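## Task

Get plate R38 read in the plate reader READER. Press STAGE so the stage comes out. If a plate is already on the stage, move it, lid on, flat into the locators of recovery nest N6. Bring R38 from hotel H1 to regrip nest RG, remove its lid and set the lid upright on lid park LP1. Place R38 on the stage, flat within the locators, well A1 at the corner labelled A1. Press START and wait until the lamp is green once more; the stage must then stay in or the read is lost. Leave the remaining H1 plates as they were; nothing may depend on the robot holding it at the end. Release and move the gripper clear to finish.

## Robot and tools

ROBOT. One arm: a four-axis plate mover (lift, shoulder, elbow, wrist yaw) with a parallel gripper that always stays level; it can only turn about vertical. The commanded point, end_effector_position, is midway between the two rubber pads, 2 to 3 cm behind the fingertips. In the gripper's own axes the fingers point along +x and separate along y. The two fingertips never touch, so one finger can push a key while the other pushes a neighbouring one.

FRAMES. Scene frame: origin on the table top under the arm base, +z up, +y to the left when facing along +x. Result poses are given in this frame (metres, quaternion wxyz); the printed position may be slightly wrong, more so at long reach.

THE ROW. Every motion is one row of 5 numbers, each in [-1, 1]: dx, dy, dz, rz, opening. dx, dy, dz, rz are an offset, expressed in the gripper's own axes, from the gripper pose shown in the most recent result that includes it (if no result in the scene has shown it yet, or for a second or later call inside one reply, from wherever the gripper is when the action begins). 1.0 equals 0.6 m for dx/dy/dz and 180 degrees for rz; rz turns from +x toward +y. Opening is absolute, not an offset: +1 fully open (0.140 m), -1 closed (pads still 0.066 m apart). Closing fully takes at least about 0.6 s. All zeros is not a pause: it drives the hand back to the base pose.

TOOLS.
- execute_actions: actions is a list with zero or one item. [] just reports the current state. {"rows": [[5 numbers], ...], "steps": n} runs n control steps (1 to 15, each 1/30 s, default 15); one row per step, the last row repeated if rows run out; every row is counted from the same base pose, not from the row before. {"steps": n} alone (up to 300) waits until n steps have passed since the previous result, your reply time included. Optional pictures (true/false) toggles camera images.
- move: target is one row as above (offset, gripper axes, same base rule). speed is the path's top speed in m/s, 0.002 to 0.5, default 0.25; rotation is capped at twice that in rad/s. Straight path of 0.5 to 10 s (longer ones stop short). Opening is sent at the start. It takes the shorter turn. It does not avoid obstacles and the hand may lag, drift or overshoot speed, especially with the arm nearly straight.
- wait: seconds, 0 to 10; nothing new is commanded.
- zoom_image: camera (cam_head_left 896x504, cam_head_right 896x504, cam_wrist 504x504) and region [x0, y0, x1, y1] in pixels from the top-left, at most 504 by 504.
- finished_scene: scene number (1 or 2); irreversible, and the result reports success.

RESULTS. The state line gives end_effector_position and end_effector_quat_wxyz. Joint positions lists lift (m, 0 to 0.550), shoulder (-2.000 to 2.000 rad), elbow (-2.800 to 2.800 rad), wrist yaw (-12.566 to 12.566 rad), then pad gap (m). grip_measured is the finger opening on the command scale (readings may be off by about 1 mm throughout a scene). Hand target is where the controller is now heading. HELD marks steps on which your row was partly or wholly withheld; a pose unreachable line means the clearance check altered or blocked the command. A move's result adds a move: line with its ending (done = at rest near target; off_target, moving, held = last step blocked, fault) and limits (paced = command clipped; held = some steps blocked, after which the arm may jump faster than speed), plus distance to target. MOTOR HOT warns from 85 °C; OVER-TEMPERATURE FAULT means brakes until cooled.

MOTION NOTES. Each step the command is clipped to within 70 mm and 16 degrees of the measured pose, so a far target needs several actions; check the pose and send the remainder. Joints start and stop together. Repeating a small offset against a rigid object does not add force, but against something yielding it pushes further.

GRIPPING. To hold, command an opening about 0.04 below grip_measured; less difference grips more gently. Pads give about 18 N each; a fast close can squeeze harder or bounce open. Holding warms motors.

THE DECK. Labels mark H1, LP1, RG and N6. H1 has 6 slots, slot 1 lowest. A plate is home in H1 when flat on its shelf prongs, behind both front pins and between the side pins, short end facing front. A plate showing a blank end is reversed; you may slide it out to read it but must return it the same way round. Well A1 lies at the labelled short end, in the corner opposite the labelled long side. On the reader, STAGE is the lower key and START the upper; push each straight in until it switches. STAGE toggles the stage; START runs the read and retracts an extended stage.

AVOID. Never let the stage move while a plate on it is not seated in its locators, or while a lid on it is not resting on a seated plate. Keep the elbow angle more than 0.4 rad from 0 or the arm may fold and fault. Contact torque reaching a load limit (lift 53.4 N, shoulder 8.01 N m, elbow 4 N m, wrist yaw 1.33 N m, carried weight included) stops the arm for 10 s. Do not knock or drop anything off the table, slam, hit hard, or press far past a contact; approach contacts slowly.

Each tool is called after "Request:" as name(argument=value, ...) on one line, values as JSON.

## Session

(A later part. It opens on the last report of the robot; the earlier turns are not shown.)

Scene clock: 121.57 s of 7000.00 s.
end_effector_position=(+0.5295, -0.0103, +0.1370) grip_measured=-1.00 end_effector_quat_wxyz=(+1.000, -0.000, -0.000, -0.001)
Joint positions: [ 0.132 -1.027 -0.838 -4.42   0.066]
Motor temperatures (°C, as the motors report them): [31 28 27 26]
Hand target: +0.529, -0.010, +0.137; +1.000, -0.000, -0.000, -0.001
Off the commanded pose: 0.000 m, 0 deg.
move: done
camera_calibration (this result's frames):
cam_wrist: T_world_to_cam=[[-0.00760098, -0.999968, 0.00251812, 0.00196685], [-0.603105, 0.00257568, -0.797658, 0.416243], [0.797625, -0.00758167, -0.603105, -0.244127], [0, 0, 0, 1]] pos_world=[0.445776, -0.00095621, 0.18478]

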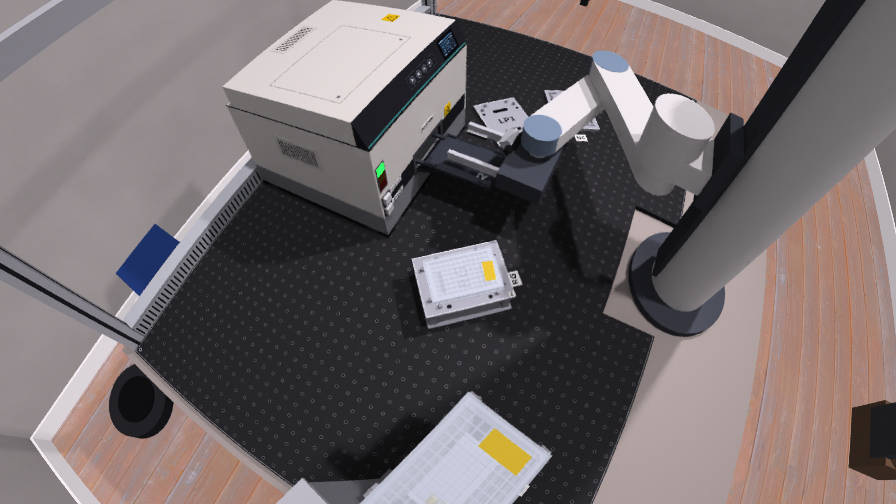

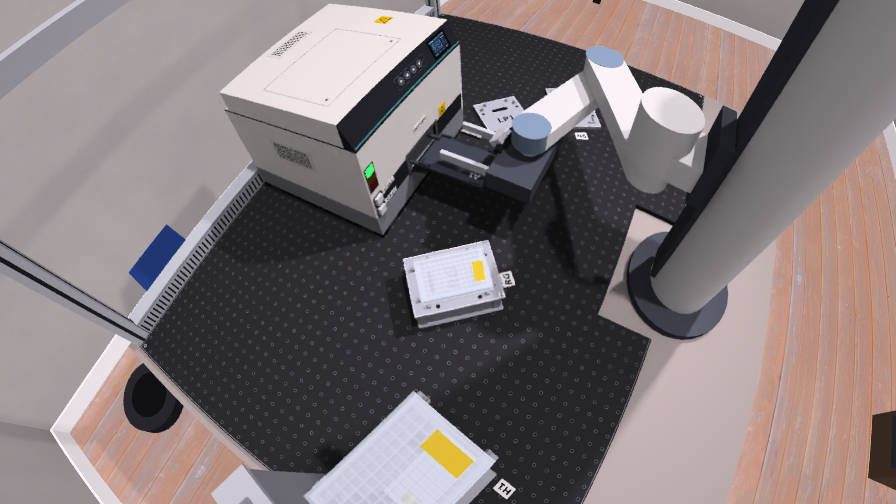

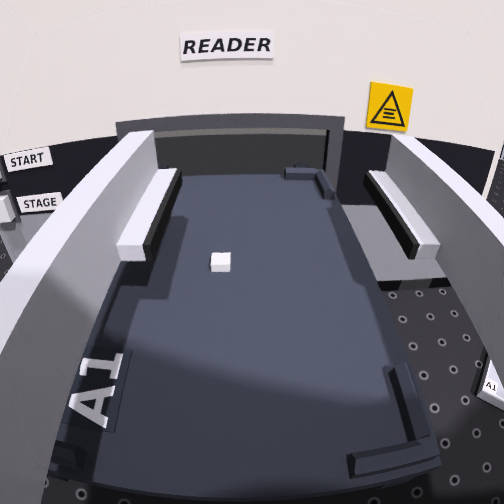

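Request:
move(target=[-0.106,0.095,0,-0.5,0])

Request:
move(target=[0,0,-0.027,0,0], speed=0.01)

Scene clock: 131.50 s of 7000.00 s.
end_effector_position=(+0.4662, +0.0468, +0.1370) grip_measured=+0.00 end_effector_quat_wxyz=(+0.706, -0.000, -0.000, -0.708)
Joint positions: [ 0.132 -0.189 -1.45  -6.216  0.103]
Motor temperatures (°C, as the motors report them): [31 28 27 26]
Hand target: +0.466, +0.047, +0.137; +0.706, -0.000, -0.000, -0.708
Off the commanded pose: 0.000 m, 0 deg.
After step 90, 3.47 s passed at rest.
move: done
camera_calibration (this result's frames):
cam_wrist: T_world_to_cam=[[-0.999968, 0.00760359, 0.00251812, 0.474053], [0.00257725, 0.603105, -0.797658, 0.0674946], [-0.00758375, -0.797625, -0.603105, 0.219096], [0, 0, 0, 1]] pos_world=[0.475526, 0.130445, 0.184782]

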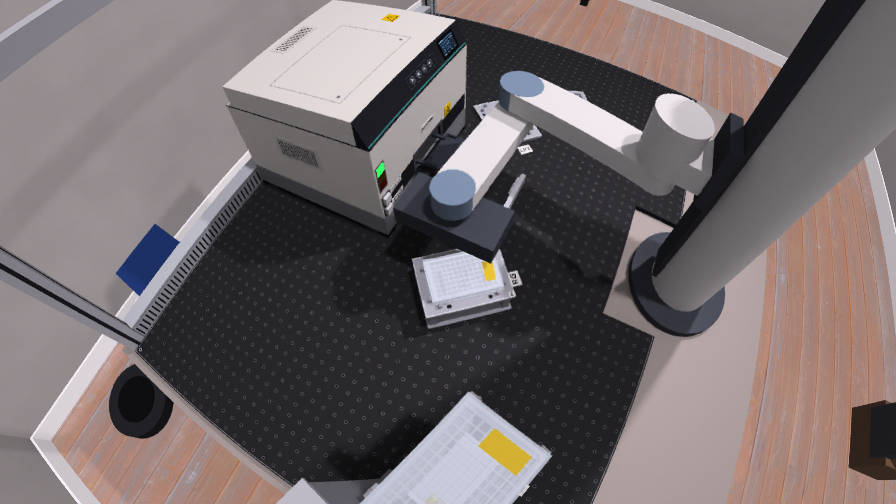

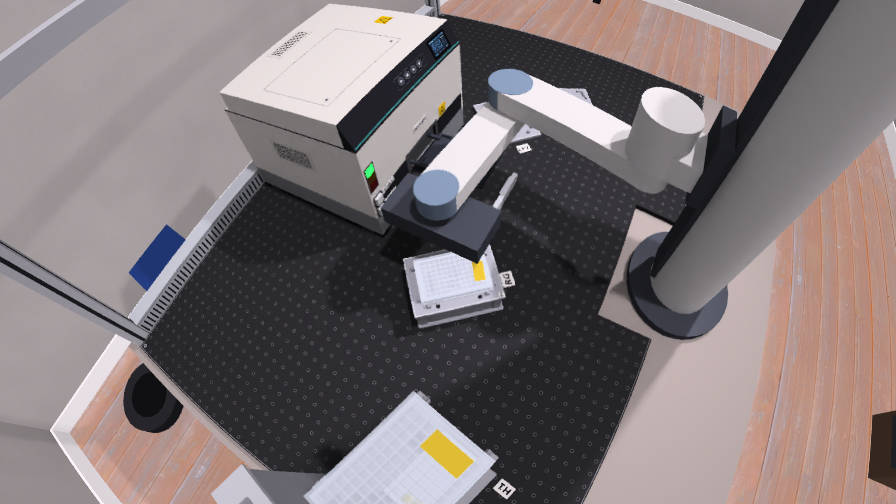

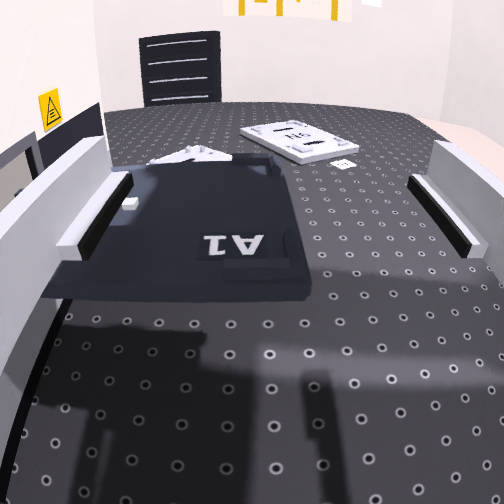

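Scene clock: 133.33 s of 7000.00 s.
end_effector_position=(+0.4662, +0.0468, +0.1208) grip_measured=+0.00 end_effector_quat_wxyz=(+0.706, -0.000, -0.000, -0.708)
Joint positions: [ 0.116 -0.189 -1.45  -6.216  0.103]
Motor temperatures (°C, as the motors report them): [31 28 27 26]
Hand target: +0.466, +0.047, +0.121; +0.706, -0.000, -0.000, -0.708
Off the commanded pose: 0.000 m, 0 deg.
move: done
camera_calibration (this result's frames):
cam_wrist: T_world_to_cam=[[-0.999968, 0.00760073, 0.00251812, 0.474094], [0.00257553, 0.603105, -0.797658, 0.0545585], [-0.00758147, -0.797625, -0.603105, 0.209313], [0, 0, 0, 1]] pos_world=[0.475525, 0.130445, 0.168563]

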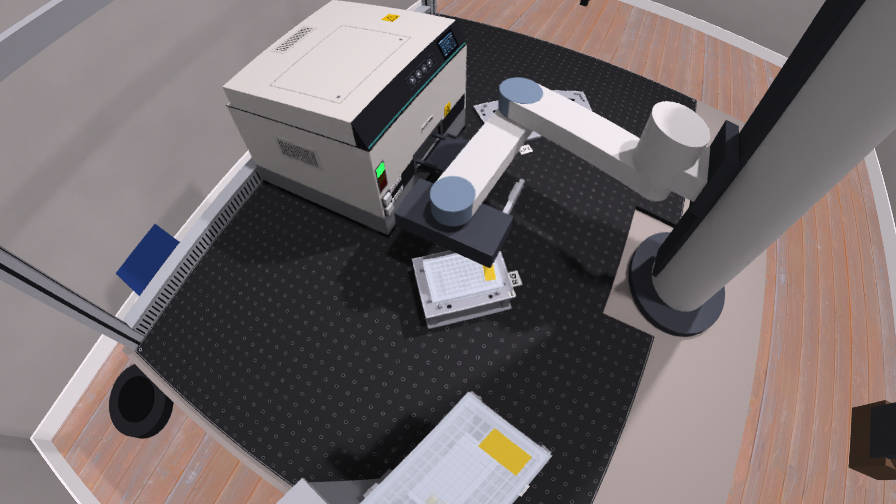

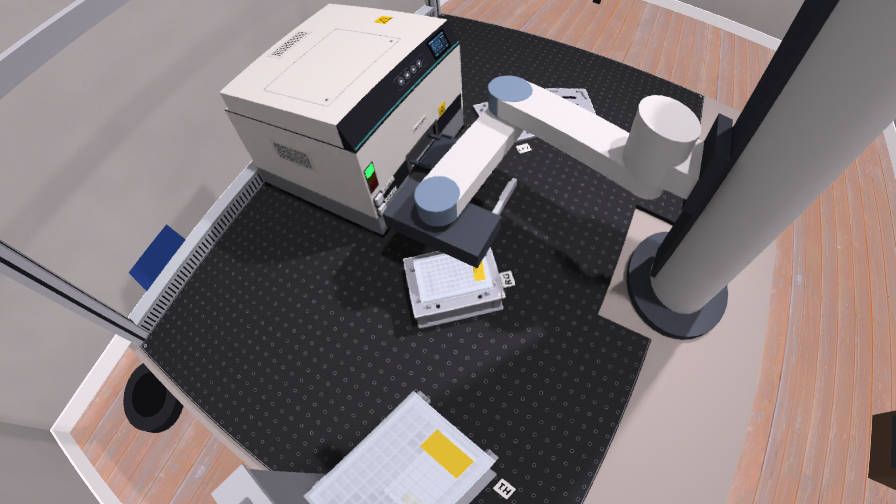

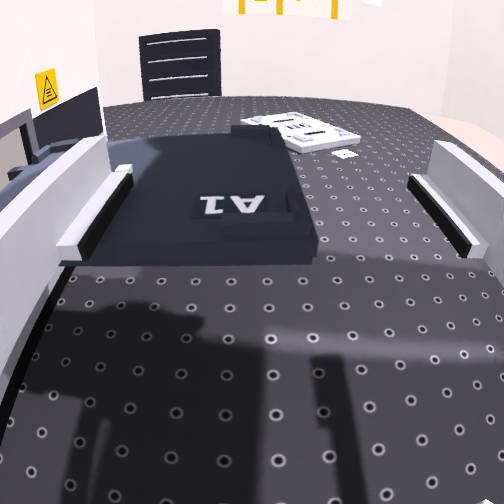

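Request:
move(target=[0,0,-0.002,0,0], speed=0.005)

Request:
move(target=[0.108,0,0.0005,0,0], speed=0.03)

Request:
move(target=[0.0,0,0.12,0,0])

Scene clock: 136.13 s of 7000.00 s.
end_effector_position=(+0.4662, +0.0468, +0.1196) grip_measured=+0.00 end_effector_quat_wxyz=(+0.706, -0.000, -0.000, -0.708)
Joint positions: [ 0.115 -0.189 -1.45  -6.216  0.103]
Motor temperatures (°C, as the motors report them): [31 28 27 26]
Hand target: +0.466, +0.047, +0.120; +0.706, -0.000, -0.000, -0.708
Off the commanded pose: 0.000 m, 0 deg.
move: done
camera_calibration (this result's frames):
cam_wrist: T_world_to_cam=[[-0.999968, 0.00760097, 0.00251812, 0.474097], [0.00257567, 0.603105, -0.797658, 0.0536174], [-0.00758166, -0.797625, -0.603105, 0.208602], [0, 0, 0, 1]] pos_world=[0.475525, 0.130445, 0.167383]

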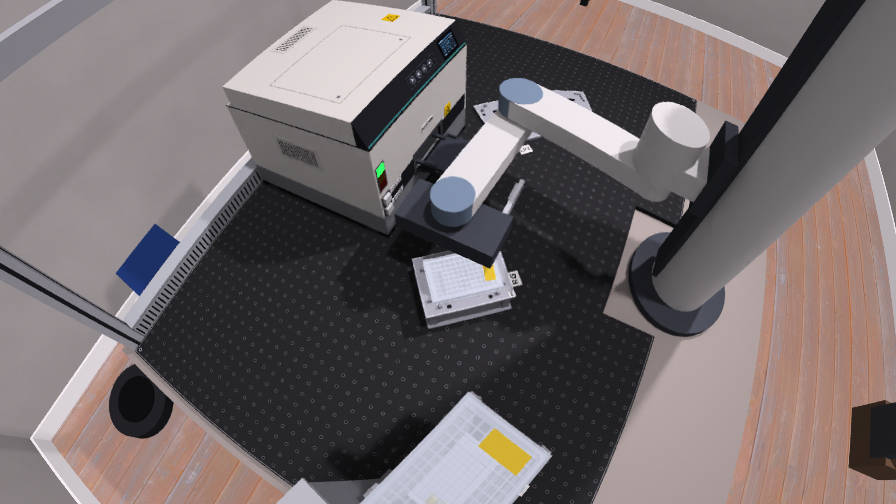

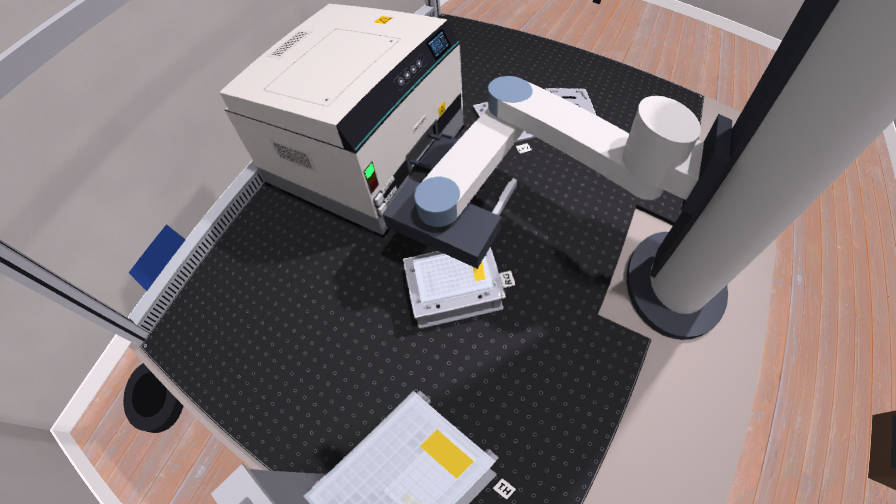

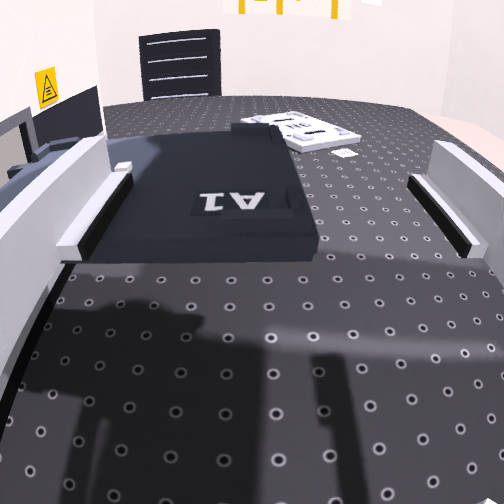

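Scene clock: 146.73 s of 7000.00 s.
end_effector_position=(+0.4662, +0.0338, +0.1196) grip_measured=+0.00 end_effector_quat_wxyz=(+0.713, -0.000, -0.000, -0.701)
Joint positions: [ 0.115 -0.237 -1.403 -6.196  0.103]
Motor temperatures (°C, as the motors report them): [31 28 27 26]
Hand target: +0.466, +0.033, +0.120; +0.713, -0.000, -0.000, -0.702
Off the commanded pose: 0.052 m, 1 deg.
TORQUE FAULT: the external load on joint 2 (shoulder) reached its load limit, and the arm stopped for 10 seconds. The arm's remaining commands of this call were not run. The arm holds where it stopped, with its grip as last carried out, and accepts commands again: back off and push less far. The arm stops again, at the same cost, whenever a joint's load reaches its limit.
move: fault
camera_calibration (this result's frames):
cam_wrist: T_world_to_cam=[[-0.999922, -0.0122667, 0.00251812, 0.474825], [-0.00940663, 0.603037, -0.797658, 0.0670709], [0.00826613, -0.797619, -0.603105, 0.190871], [0, 0, 0, 1]] pos_world=[0.473841, 0.117621, 0.167419]

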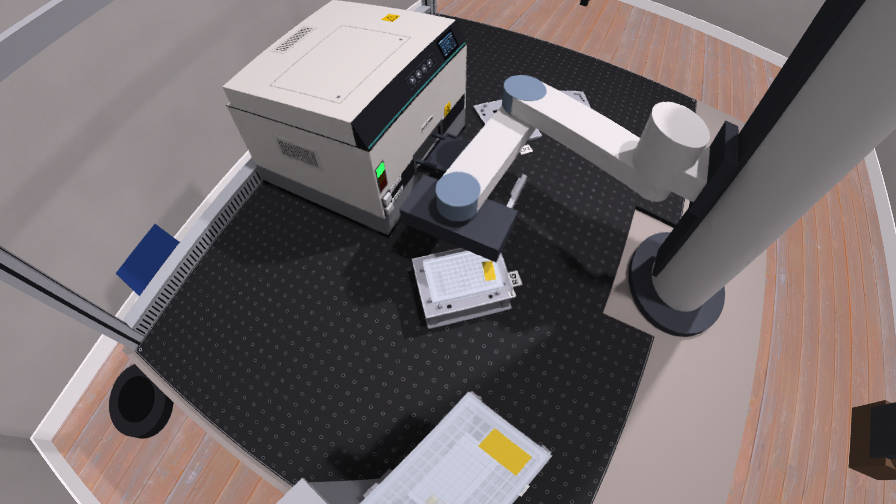

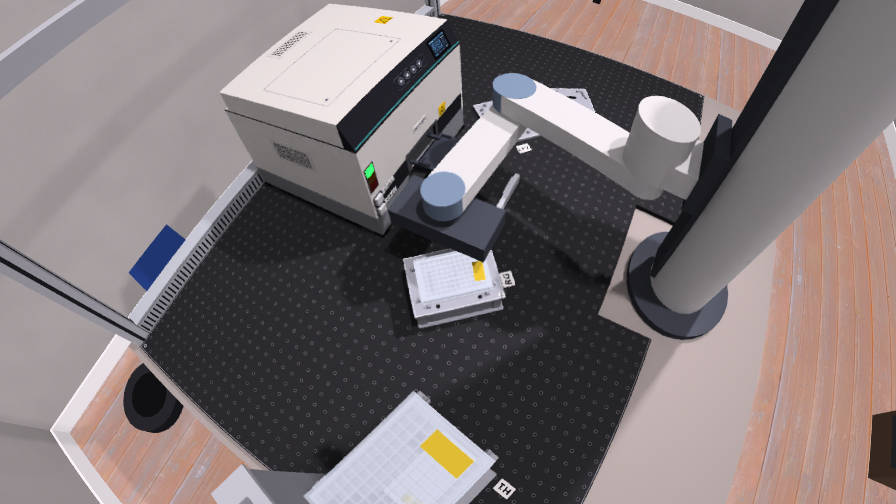

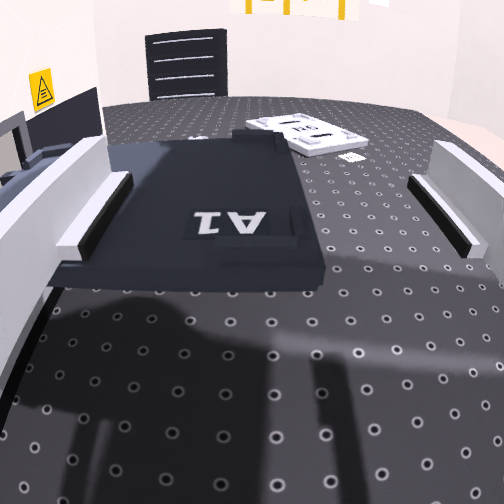

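not run: a fault stop came before this call.

Request:
move(target=[-0.01,0,0.12,0,0], speed=0.1)

Request:
move(target=[0.3,0,0,0.22,0])

Scene clock: 154.70 s of 7000.00 s.
end_effector_position=(+0.4661, +0.0397, +0.1916) grip_measured=+0.00 end_effector_quat_wxyz=(+0.714, -0.000, -0.000, -0.701)
Joint positions: [ 0.187 -0.215 -1.418 -6.202  0.103]
Motor temperatures (°C, as the motors report them): [31 28 27 26]
Hand target: +0.466, +0.040, +0.192; +0.713, -0.000, -0.000, -0.701
Off the commanded pose: 0.000 m, 0 deg.
After step 90, 3.97 s passed at rest.
move: done
camera_calibration (this result's frames):
cam_wrist: T_world_to_cam=[[-0.999916, -0.0126786, 0.00251812, 0.474656], [-0.009655, 0.603033, -0.797658, 0.121044], [0.00859464, -0.797615, -0.603105, 0.238924], [0, 0, 0, 1]] pos_world=[0.473731, 0.123594, 0.239453]

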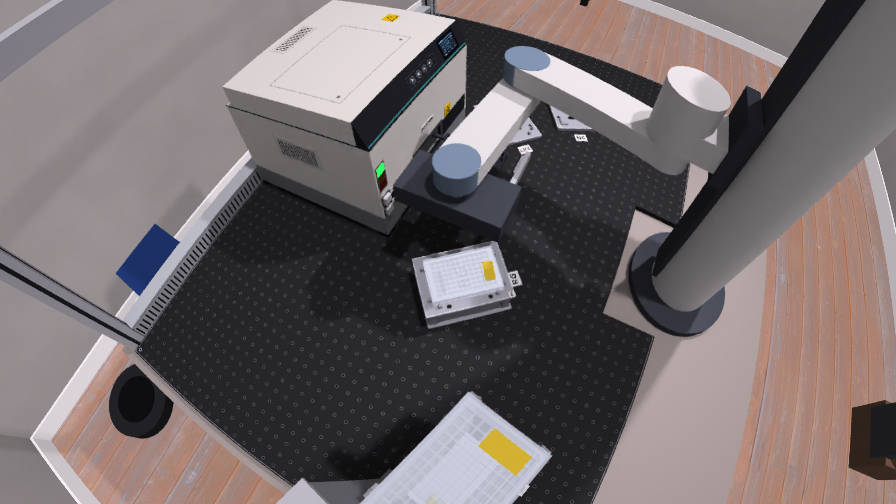

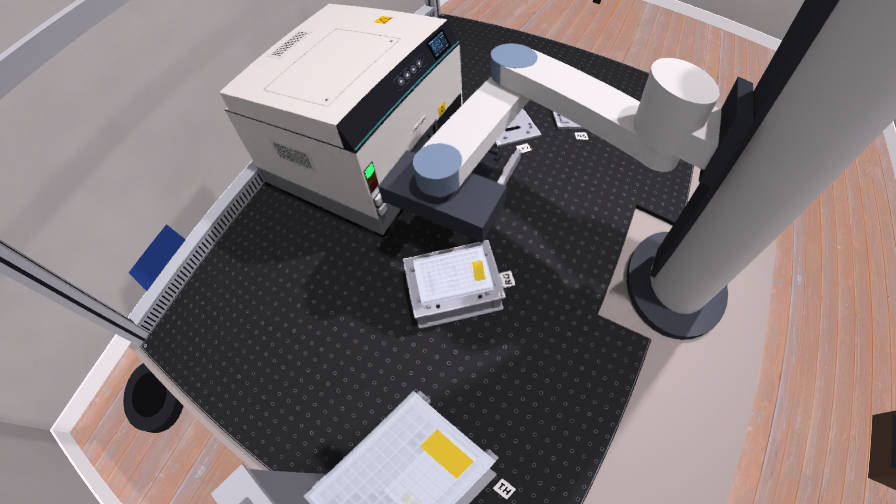

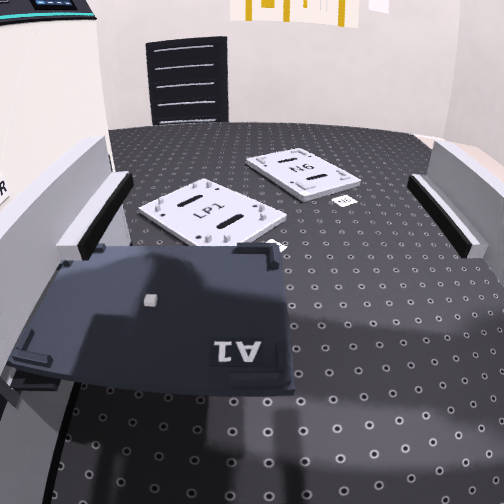

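Scene clock: 156.50 s of 7000.00 s.
end_effector_position=(+0.4691, -0.1402, +0.1916) grip_measured=+0.00 end_effector_quat_wxyz=(+0.909, -0.000, -0.000, -0.418)
Joint positions: [ 0.187 -1.157 -0.8   -5.189  0.103]
Motor temperatures (°C, as the motors report them): [31 28 27 26]
Hand target: +0.469, -0.140, +0.192; +0.909, -0.000, -0.000, -0.418
Off the commanded pose: 0.000 m, 0 deg.
move: done
camera_calibration (this result's frames):
cam_wrist: T_world_to_cam=[[-0.76267, -0.646783, 0.00251812, 0.27516], [-0.391612, 0.458674, -0.797658, 0.388528], [0.514756, -0.609336, -0.603105, -0.115678], [0, 0, 0, 1]] pos_world=[0.421555, -0.0707258, 0.239453]

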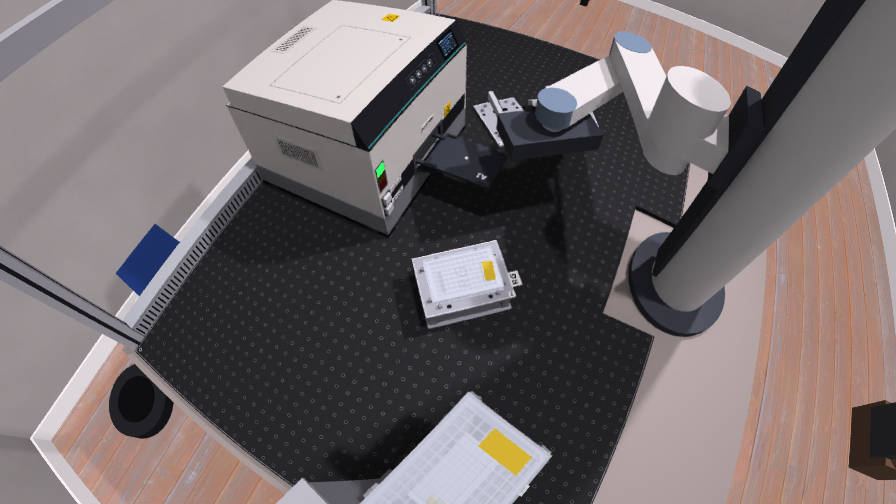

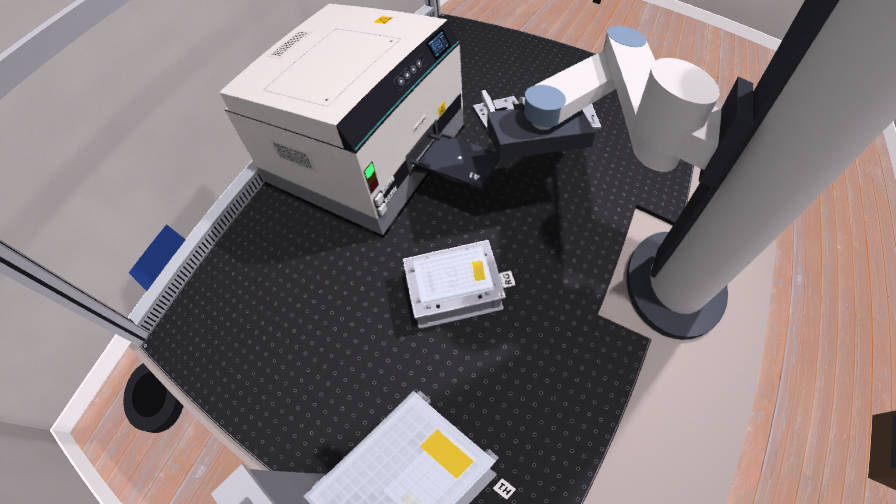

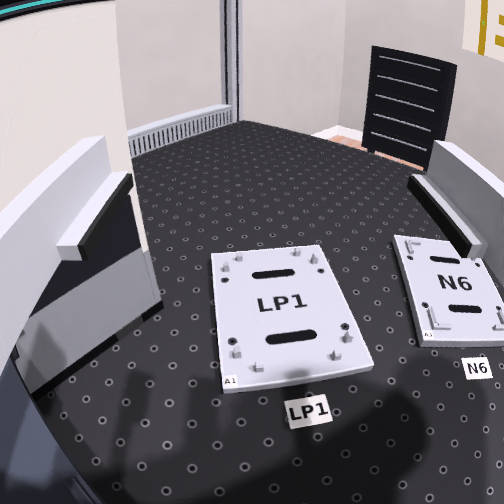

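Request:
move(target=[-0.5195,0.343,0,0.5078,-0.3], speed=0.35)

Request:
move(target=[0,0,-0.1725,0,-0.3], speed=0.1)

Request:
move(target=[0,0,0,0,-0.54])

Request:
move(target=[0,0,0.13,0,-0.54], speed=0.08)

Scene clock: 165.00 s of 7000.00 s.
end_effector_position=(+0.4226, +0.2304, +0.1916) grip_measured=-0.30 end_effector_quat_wxyz=(+0.934, -0.000, -0.000, +0.358)
Joint positions: [ 0.187 -0.238 -0.768 -4.544  0.092]
Motor temperatures (°C, as the motors report them): [31 28 27 26]
Hand target: +0.423, +0.230, +0.192; +0.934, -0.000, -0.000, +0.359
Off the commanded pose: 0.000 m, 0 deg.
After step 90, 2.87 s passed at rest.
move: done
camera_calibration (this result's frames):
cam_wrist: T_world_to_cam=[[0.665129, -0.746724, 0.00251812, -0.101022], [-0.44902, -0.402645, -0.797658, 0.42302], [0.596644, 0.529414, -0.603105, -0.162874], [0, 0, 0, 1]] pos_world=[0.354315, 0.18112, 0.239449]

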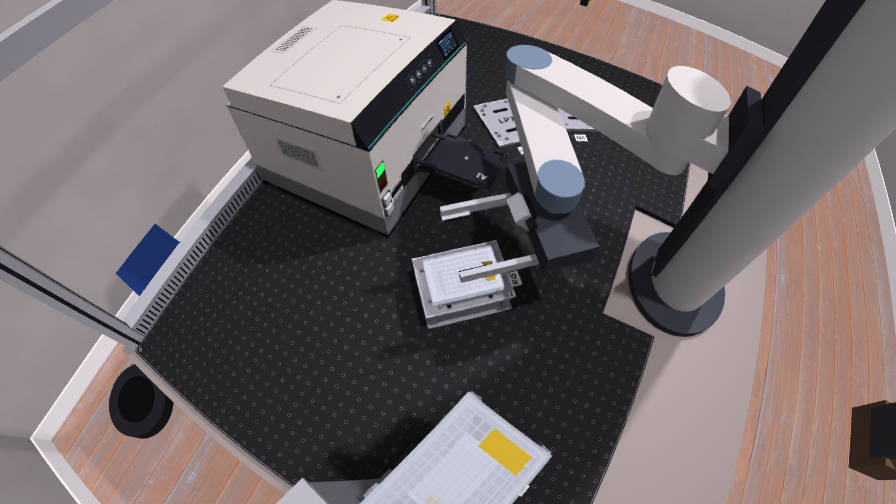

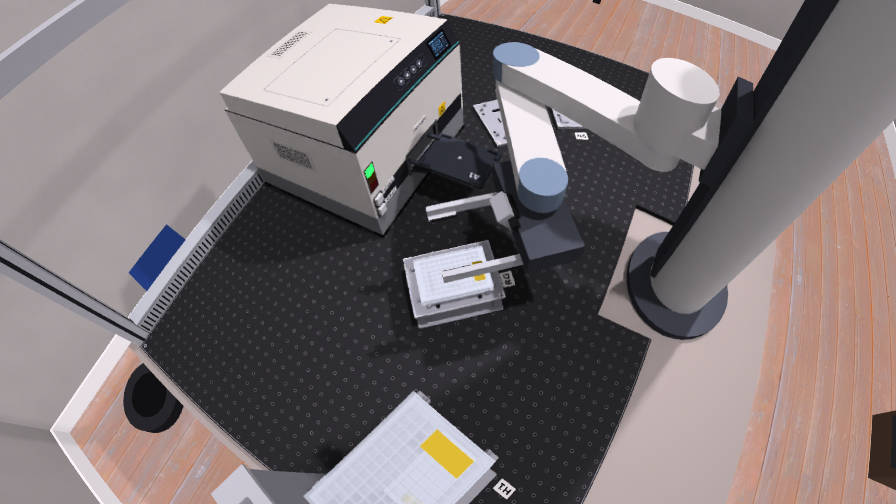

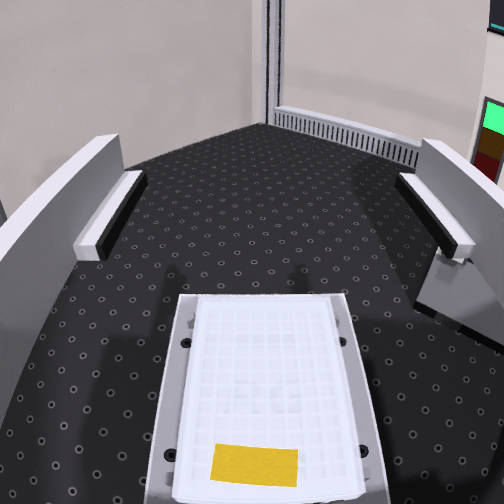

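Scene clock: 166.33 s of 7000.00 s.
end_effector_position=(+0.4226, +0.2304, +0.0881) grip_measured=-0.30 end_effector_quat_wxyz=(+0.934, -0.000, -0.000, +0.358)
Joint positions: [ 0.083 -0.238 -0.768 -4.544  0.092]
Motor temperatures (°C, as the motors report them): [31 28 27 26]
Hand target: +0.423, +0.230, +0.088; +0.934, -0.000, -0.000, +0.358
Off the commanded pose: 0.000 m, 0 deg.
move: done
camera_calibration (this result's frames):
cam_wrist: T_world_to_cam=[[0.665166, -0.746691, 0.00251812, -0.100773], [-0.449, -0.402668, -0.797658, 0.340429], [0.596618, 0.529444, -0.603105, -0.225306], [0, 0, 0, 1]] pos_world=[0.354305, 0.18112, 0.135916]

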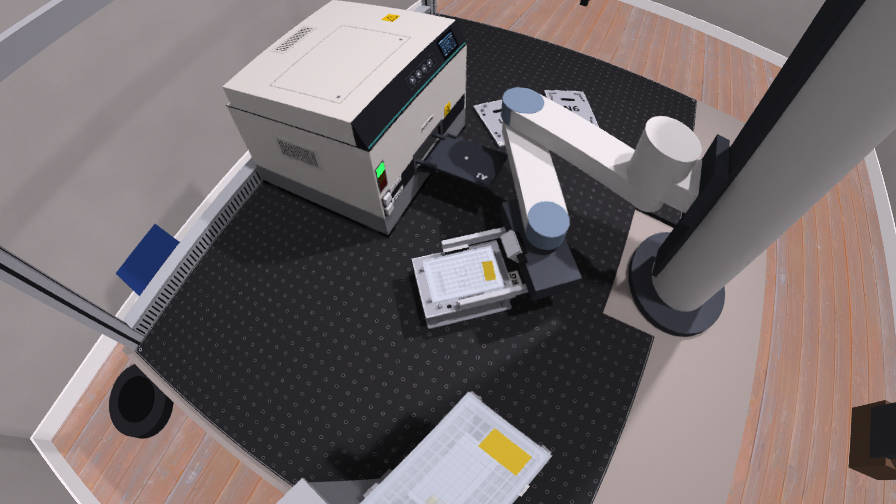

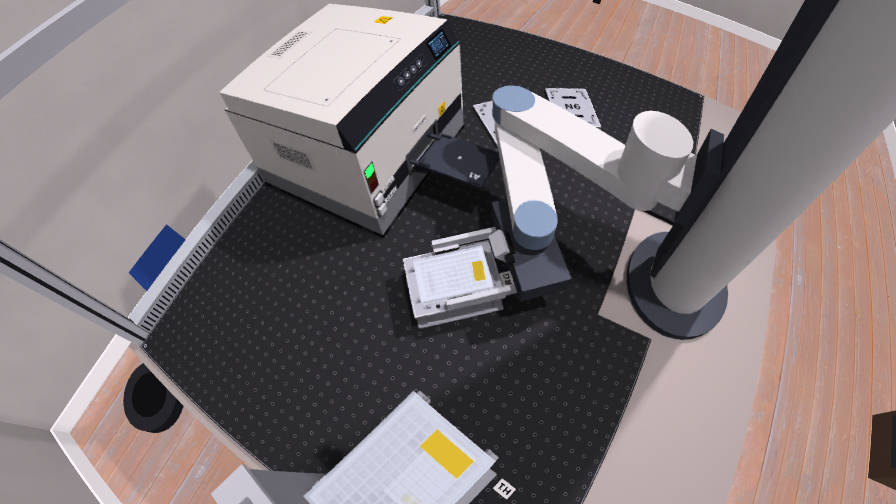

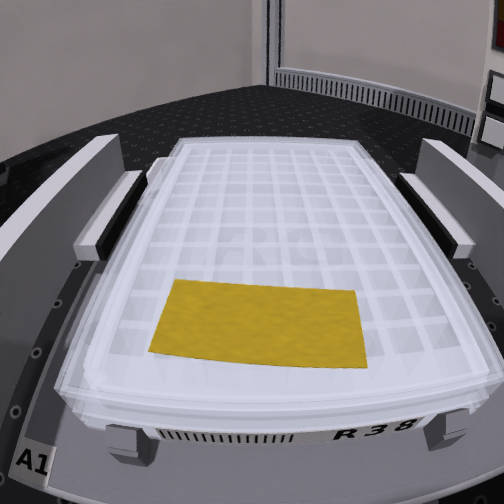

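Scene clock: 166.83 s of 7000.00 s.
end_effector_position=(+0.4226, +0.2304, +0.0881) grip_measured=-0.50 end_effector_quat_wxyz=(+0.934, -0.000, -0.000, +0.358)
Joint positions: [ 0.083 -0.238 -0.768 -4.544  0.084]
Motor temperatures (°C, as the motors report them): [31 28 27 26]
Hand target: +0.423, +0.230, +0.088; +0.934, -0.000, -0.000, +0.358
Off the commanded pose: 0.000 m, 0 deg.
move: done
camera_calibration (this result's frames):
cam_wrist: T_world_to_cam=[[0.665167, -0.74669, 0.00251812, -0.100774], [-0.449, -0.402668, -0.797658, 0.340429], [0.596617, 0.529445, -0.603105, -0.225305], [0, 0, 0, 1]] pos_world=[0.354305, 0.18112, 0.135916]

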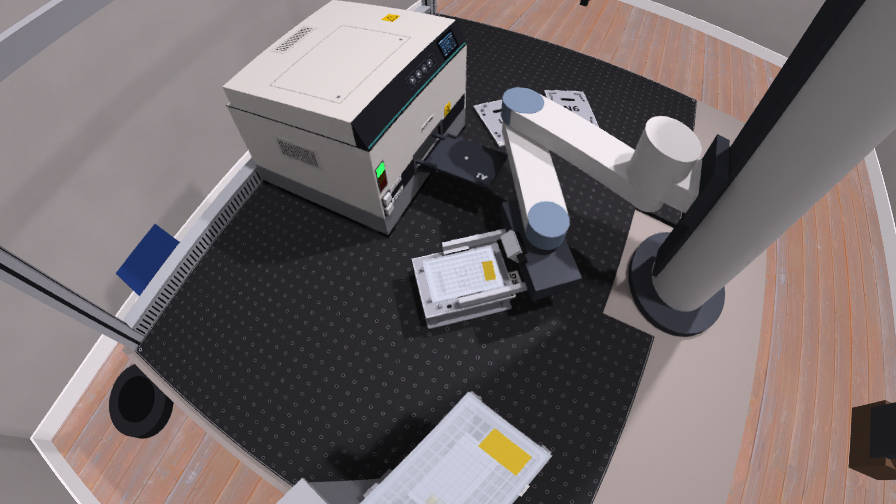

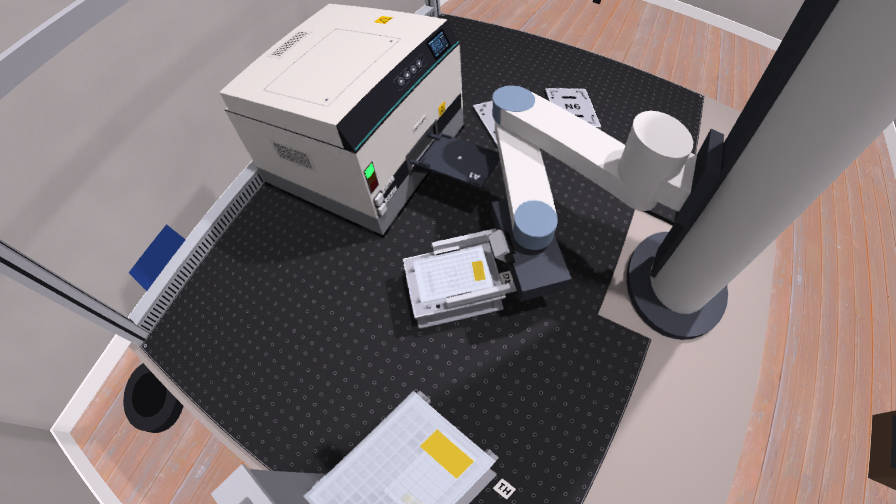

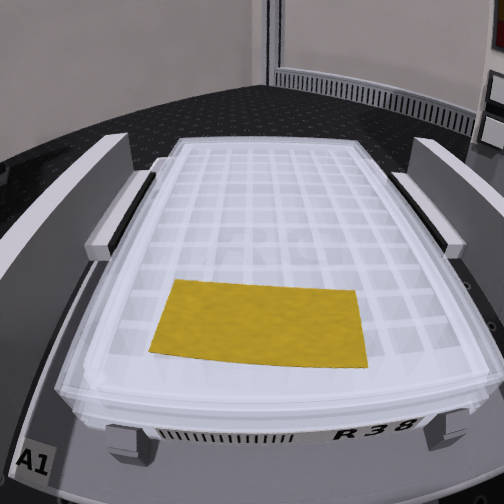

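Scene clock: 168.10 s of 7000.00 s.
end_effector_position=(+0.4226, +0.2304, +0.1661) grip_measured=-0.50 end_effector_quat_wxyz=(+0.934, -0.000, -0.000, +0.358)
Joint positions: [ 0.161 -0.238 -0.768 -4.544  0.084]
Motor temperatures (°C, as the motors report them): [31 28 27 26]
Hand target: +0.423, +0.230, +0.166; +0.934, -0.000, -0.000, +0.358
Off the commanded pose: 0.000 m, 0 deg.
move: done
camera_calibration (this result's frames):
cam_wrist: T_world_to_cam=[[0.665144, -0.746711, 0.00251812, -0.100961], [-0.449012, -0.402654, -0.797658, 0.402674], [0.596634, 0.529426, -0.603105, -0.178254], [0, 0, 0, 1]] pos_world=[0.354312, 0.181122, 0.213944]

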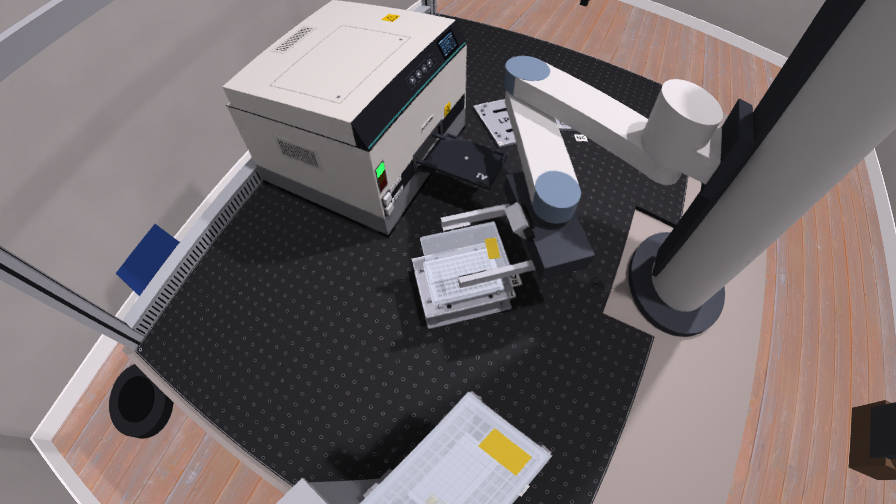

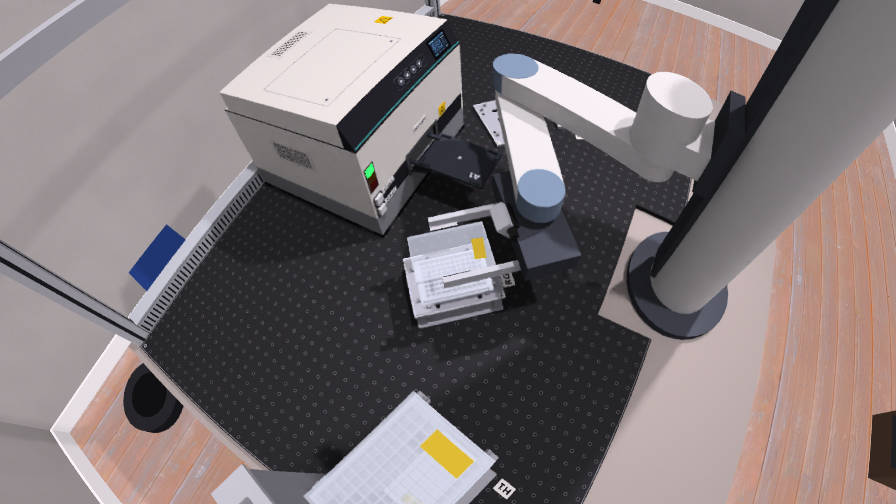

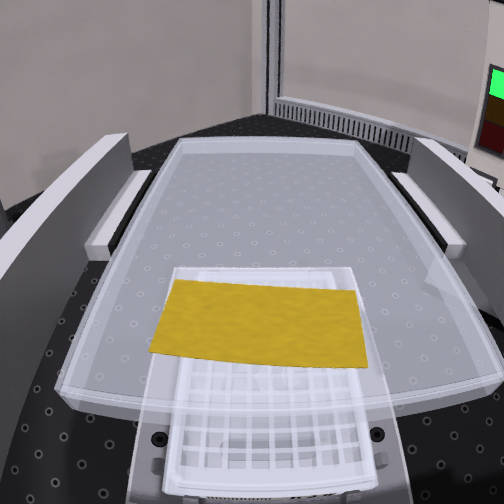

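Request:
move(target=[-0.3935,-0.709,0,-0.465,-0.54])

Request:
move(target=[0,0,-0.205,0,-0.54], speed=0.1)

Scene clock: 175.53 s of 7000.00 s.
end_effector_position=(+0.5316, -0.2439, +0.1661) grip_measured=-0.50 end_effector_quat_wxyz=(+0.934, -0.000, -0.000, -0.356)
Joint positions: [ 0.161 -1.401 -1.192 -4.419  0.084]
Motor temperatures (°C, as the motors report them): [31 28 27 26]
Hand target: +0.532, -0.244, +0.166; +0.935, -0.000, -0.000, -0.356
Off the commanded pose: 0.000 m, 0 deg.
After step 90, 1.17 s passed at rest.
move: done
camera_calibration (this result's frames):
cam_wrist: T_world_to_cam=[[-0.66976, -0.742573, 0.00251812, 0.183049], [-0.449198, 0.402447, -0.797658, 0.457086], [0.591306, -0.535371, -0.603105, -0.249027], [0, 0, 0, 1]] pos_world=[0.475172, -0.181348, 0.213948]

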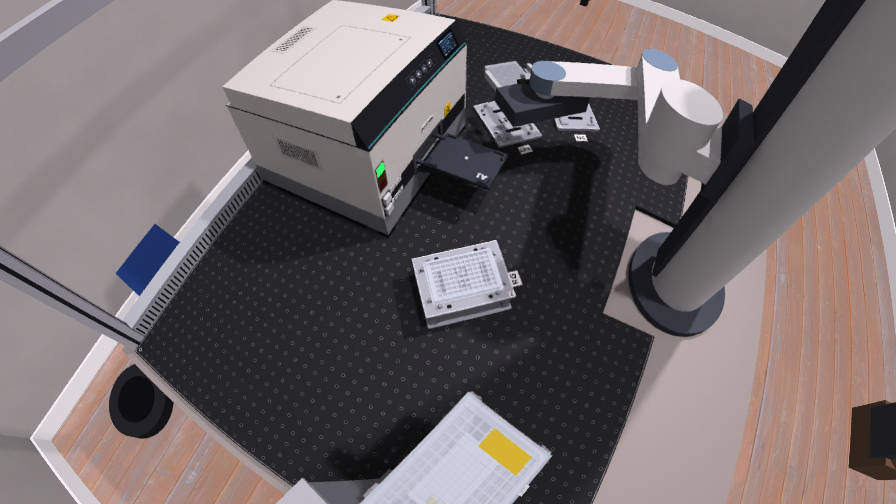

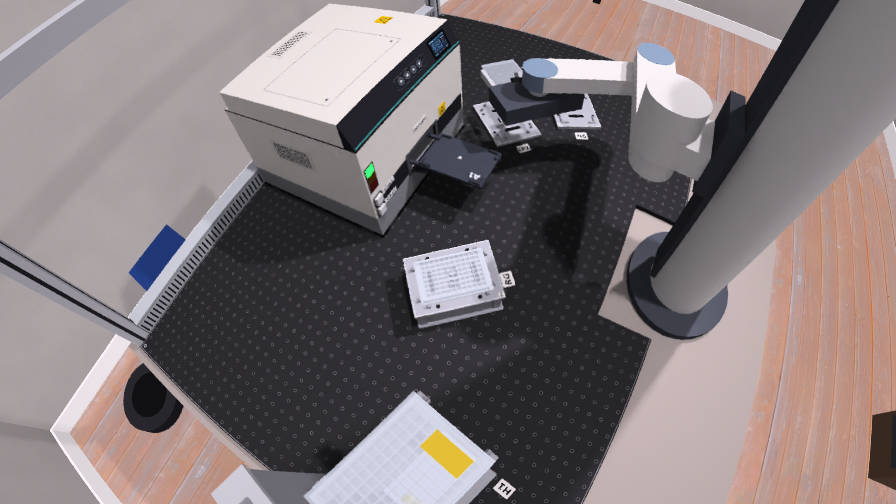

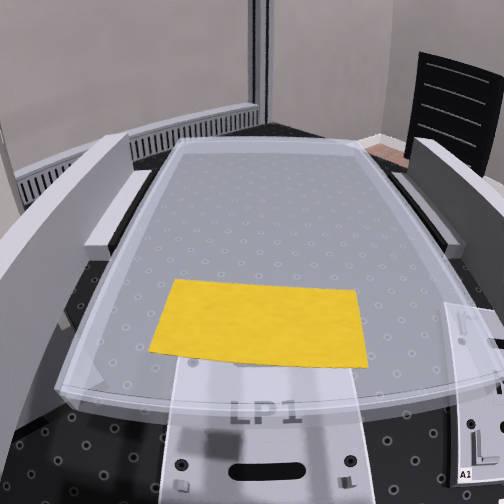

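Scene clock: 177.07 s of 7000.00 s.
end_effector_position=(+0.5316, -0.2439, +0.0431) grip_measured=-0.50 end_effector_quat_wxyz=(+0.934, -0.000, -0.000, -0.356)
Joint positions: [ 0.038 -1.401 -1.192 -4.419  0.084]
Motor temperatures (°C, as the motors report them): [31 28 27 26]
Hand target: +0.532, -0.244, +0.043; +0.934, -0.000, -0.000, -0.356
Off the commanded pose: 0.000 m, 0 deg.
move: done
camera_calibration (this result's frames):
cam_wrist: T_world_to_cam=[[-0.669708, -0.74262, 0.00251812, 0.183334], [-0.449226, 0.402416, -0.797658, 0.358942], [0.591343, -0.535329, -0.603105, -0.323231], [0, 0, 0, 1]] pos_world=[0.475167, -0.181331, 0.0909091]

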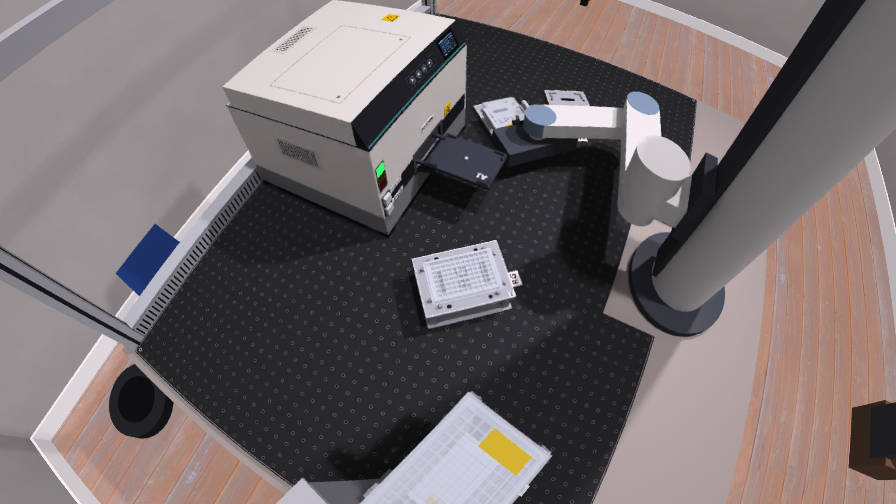

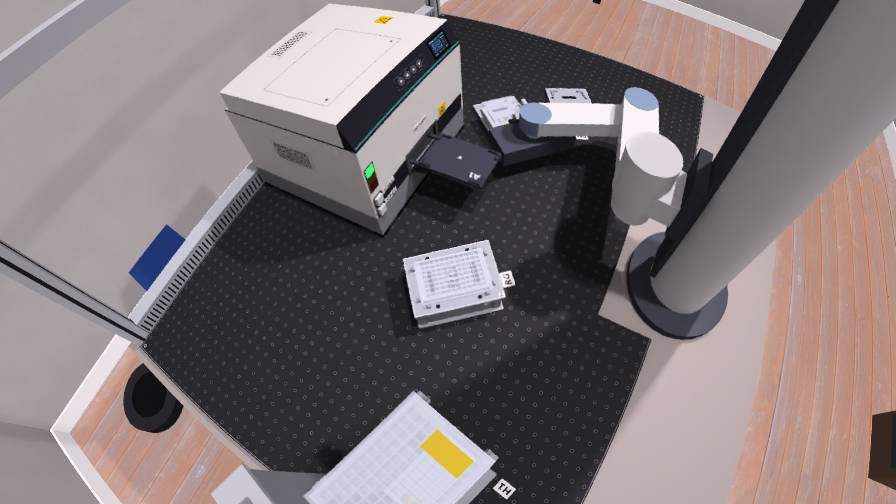

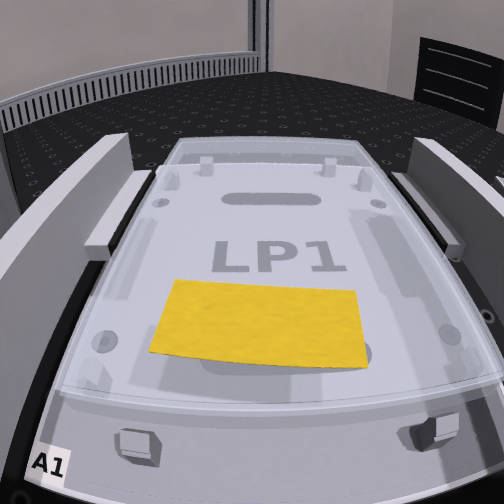

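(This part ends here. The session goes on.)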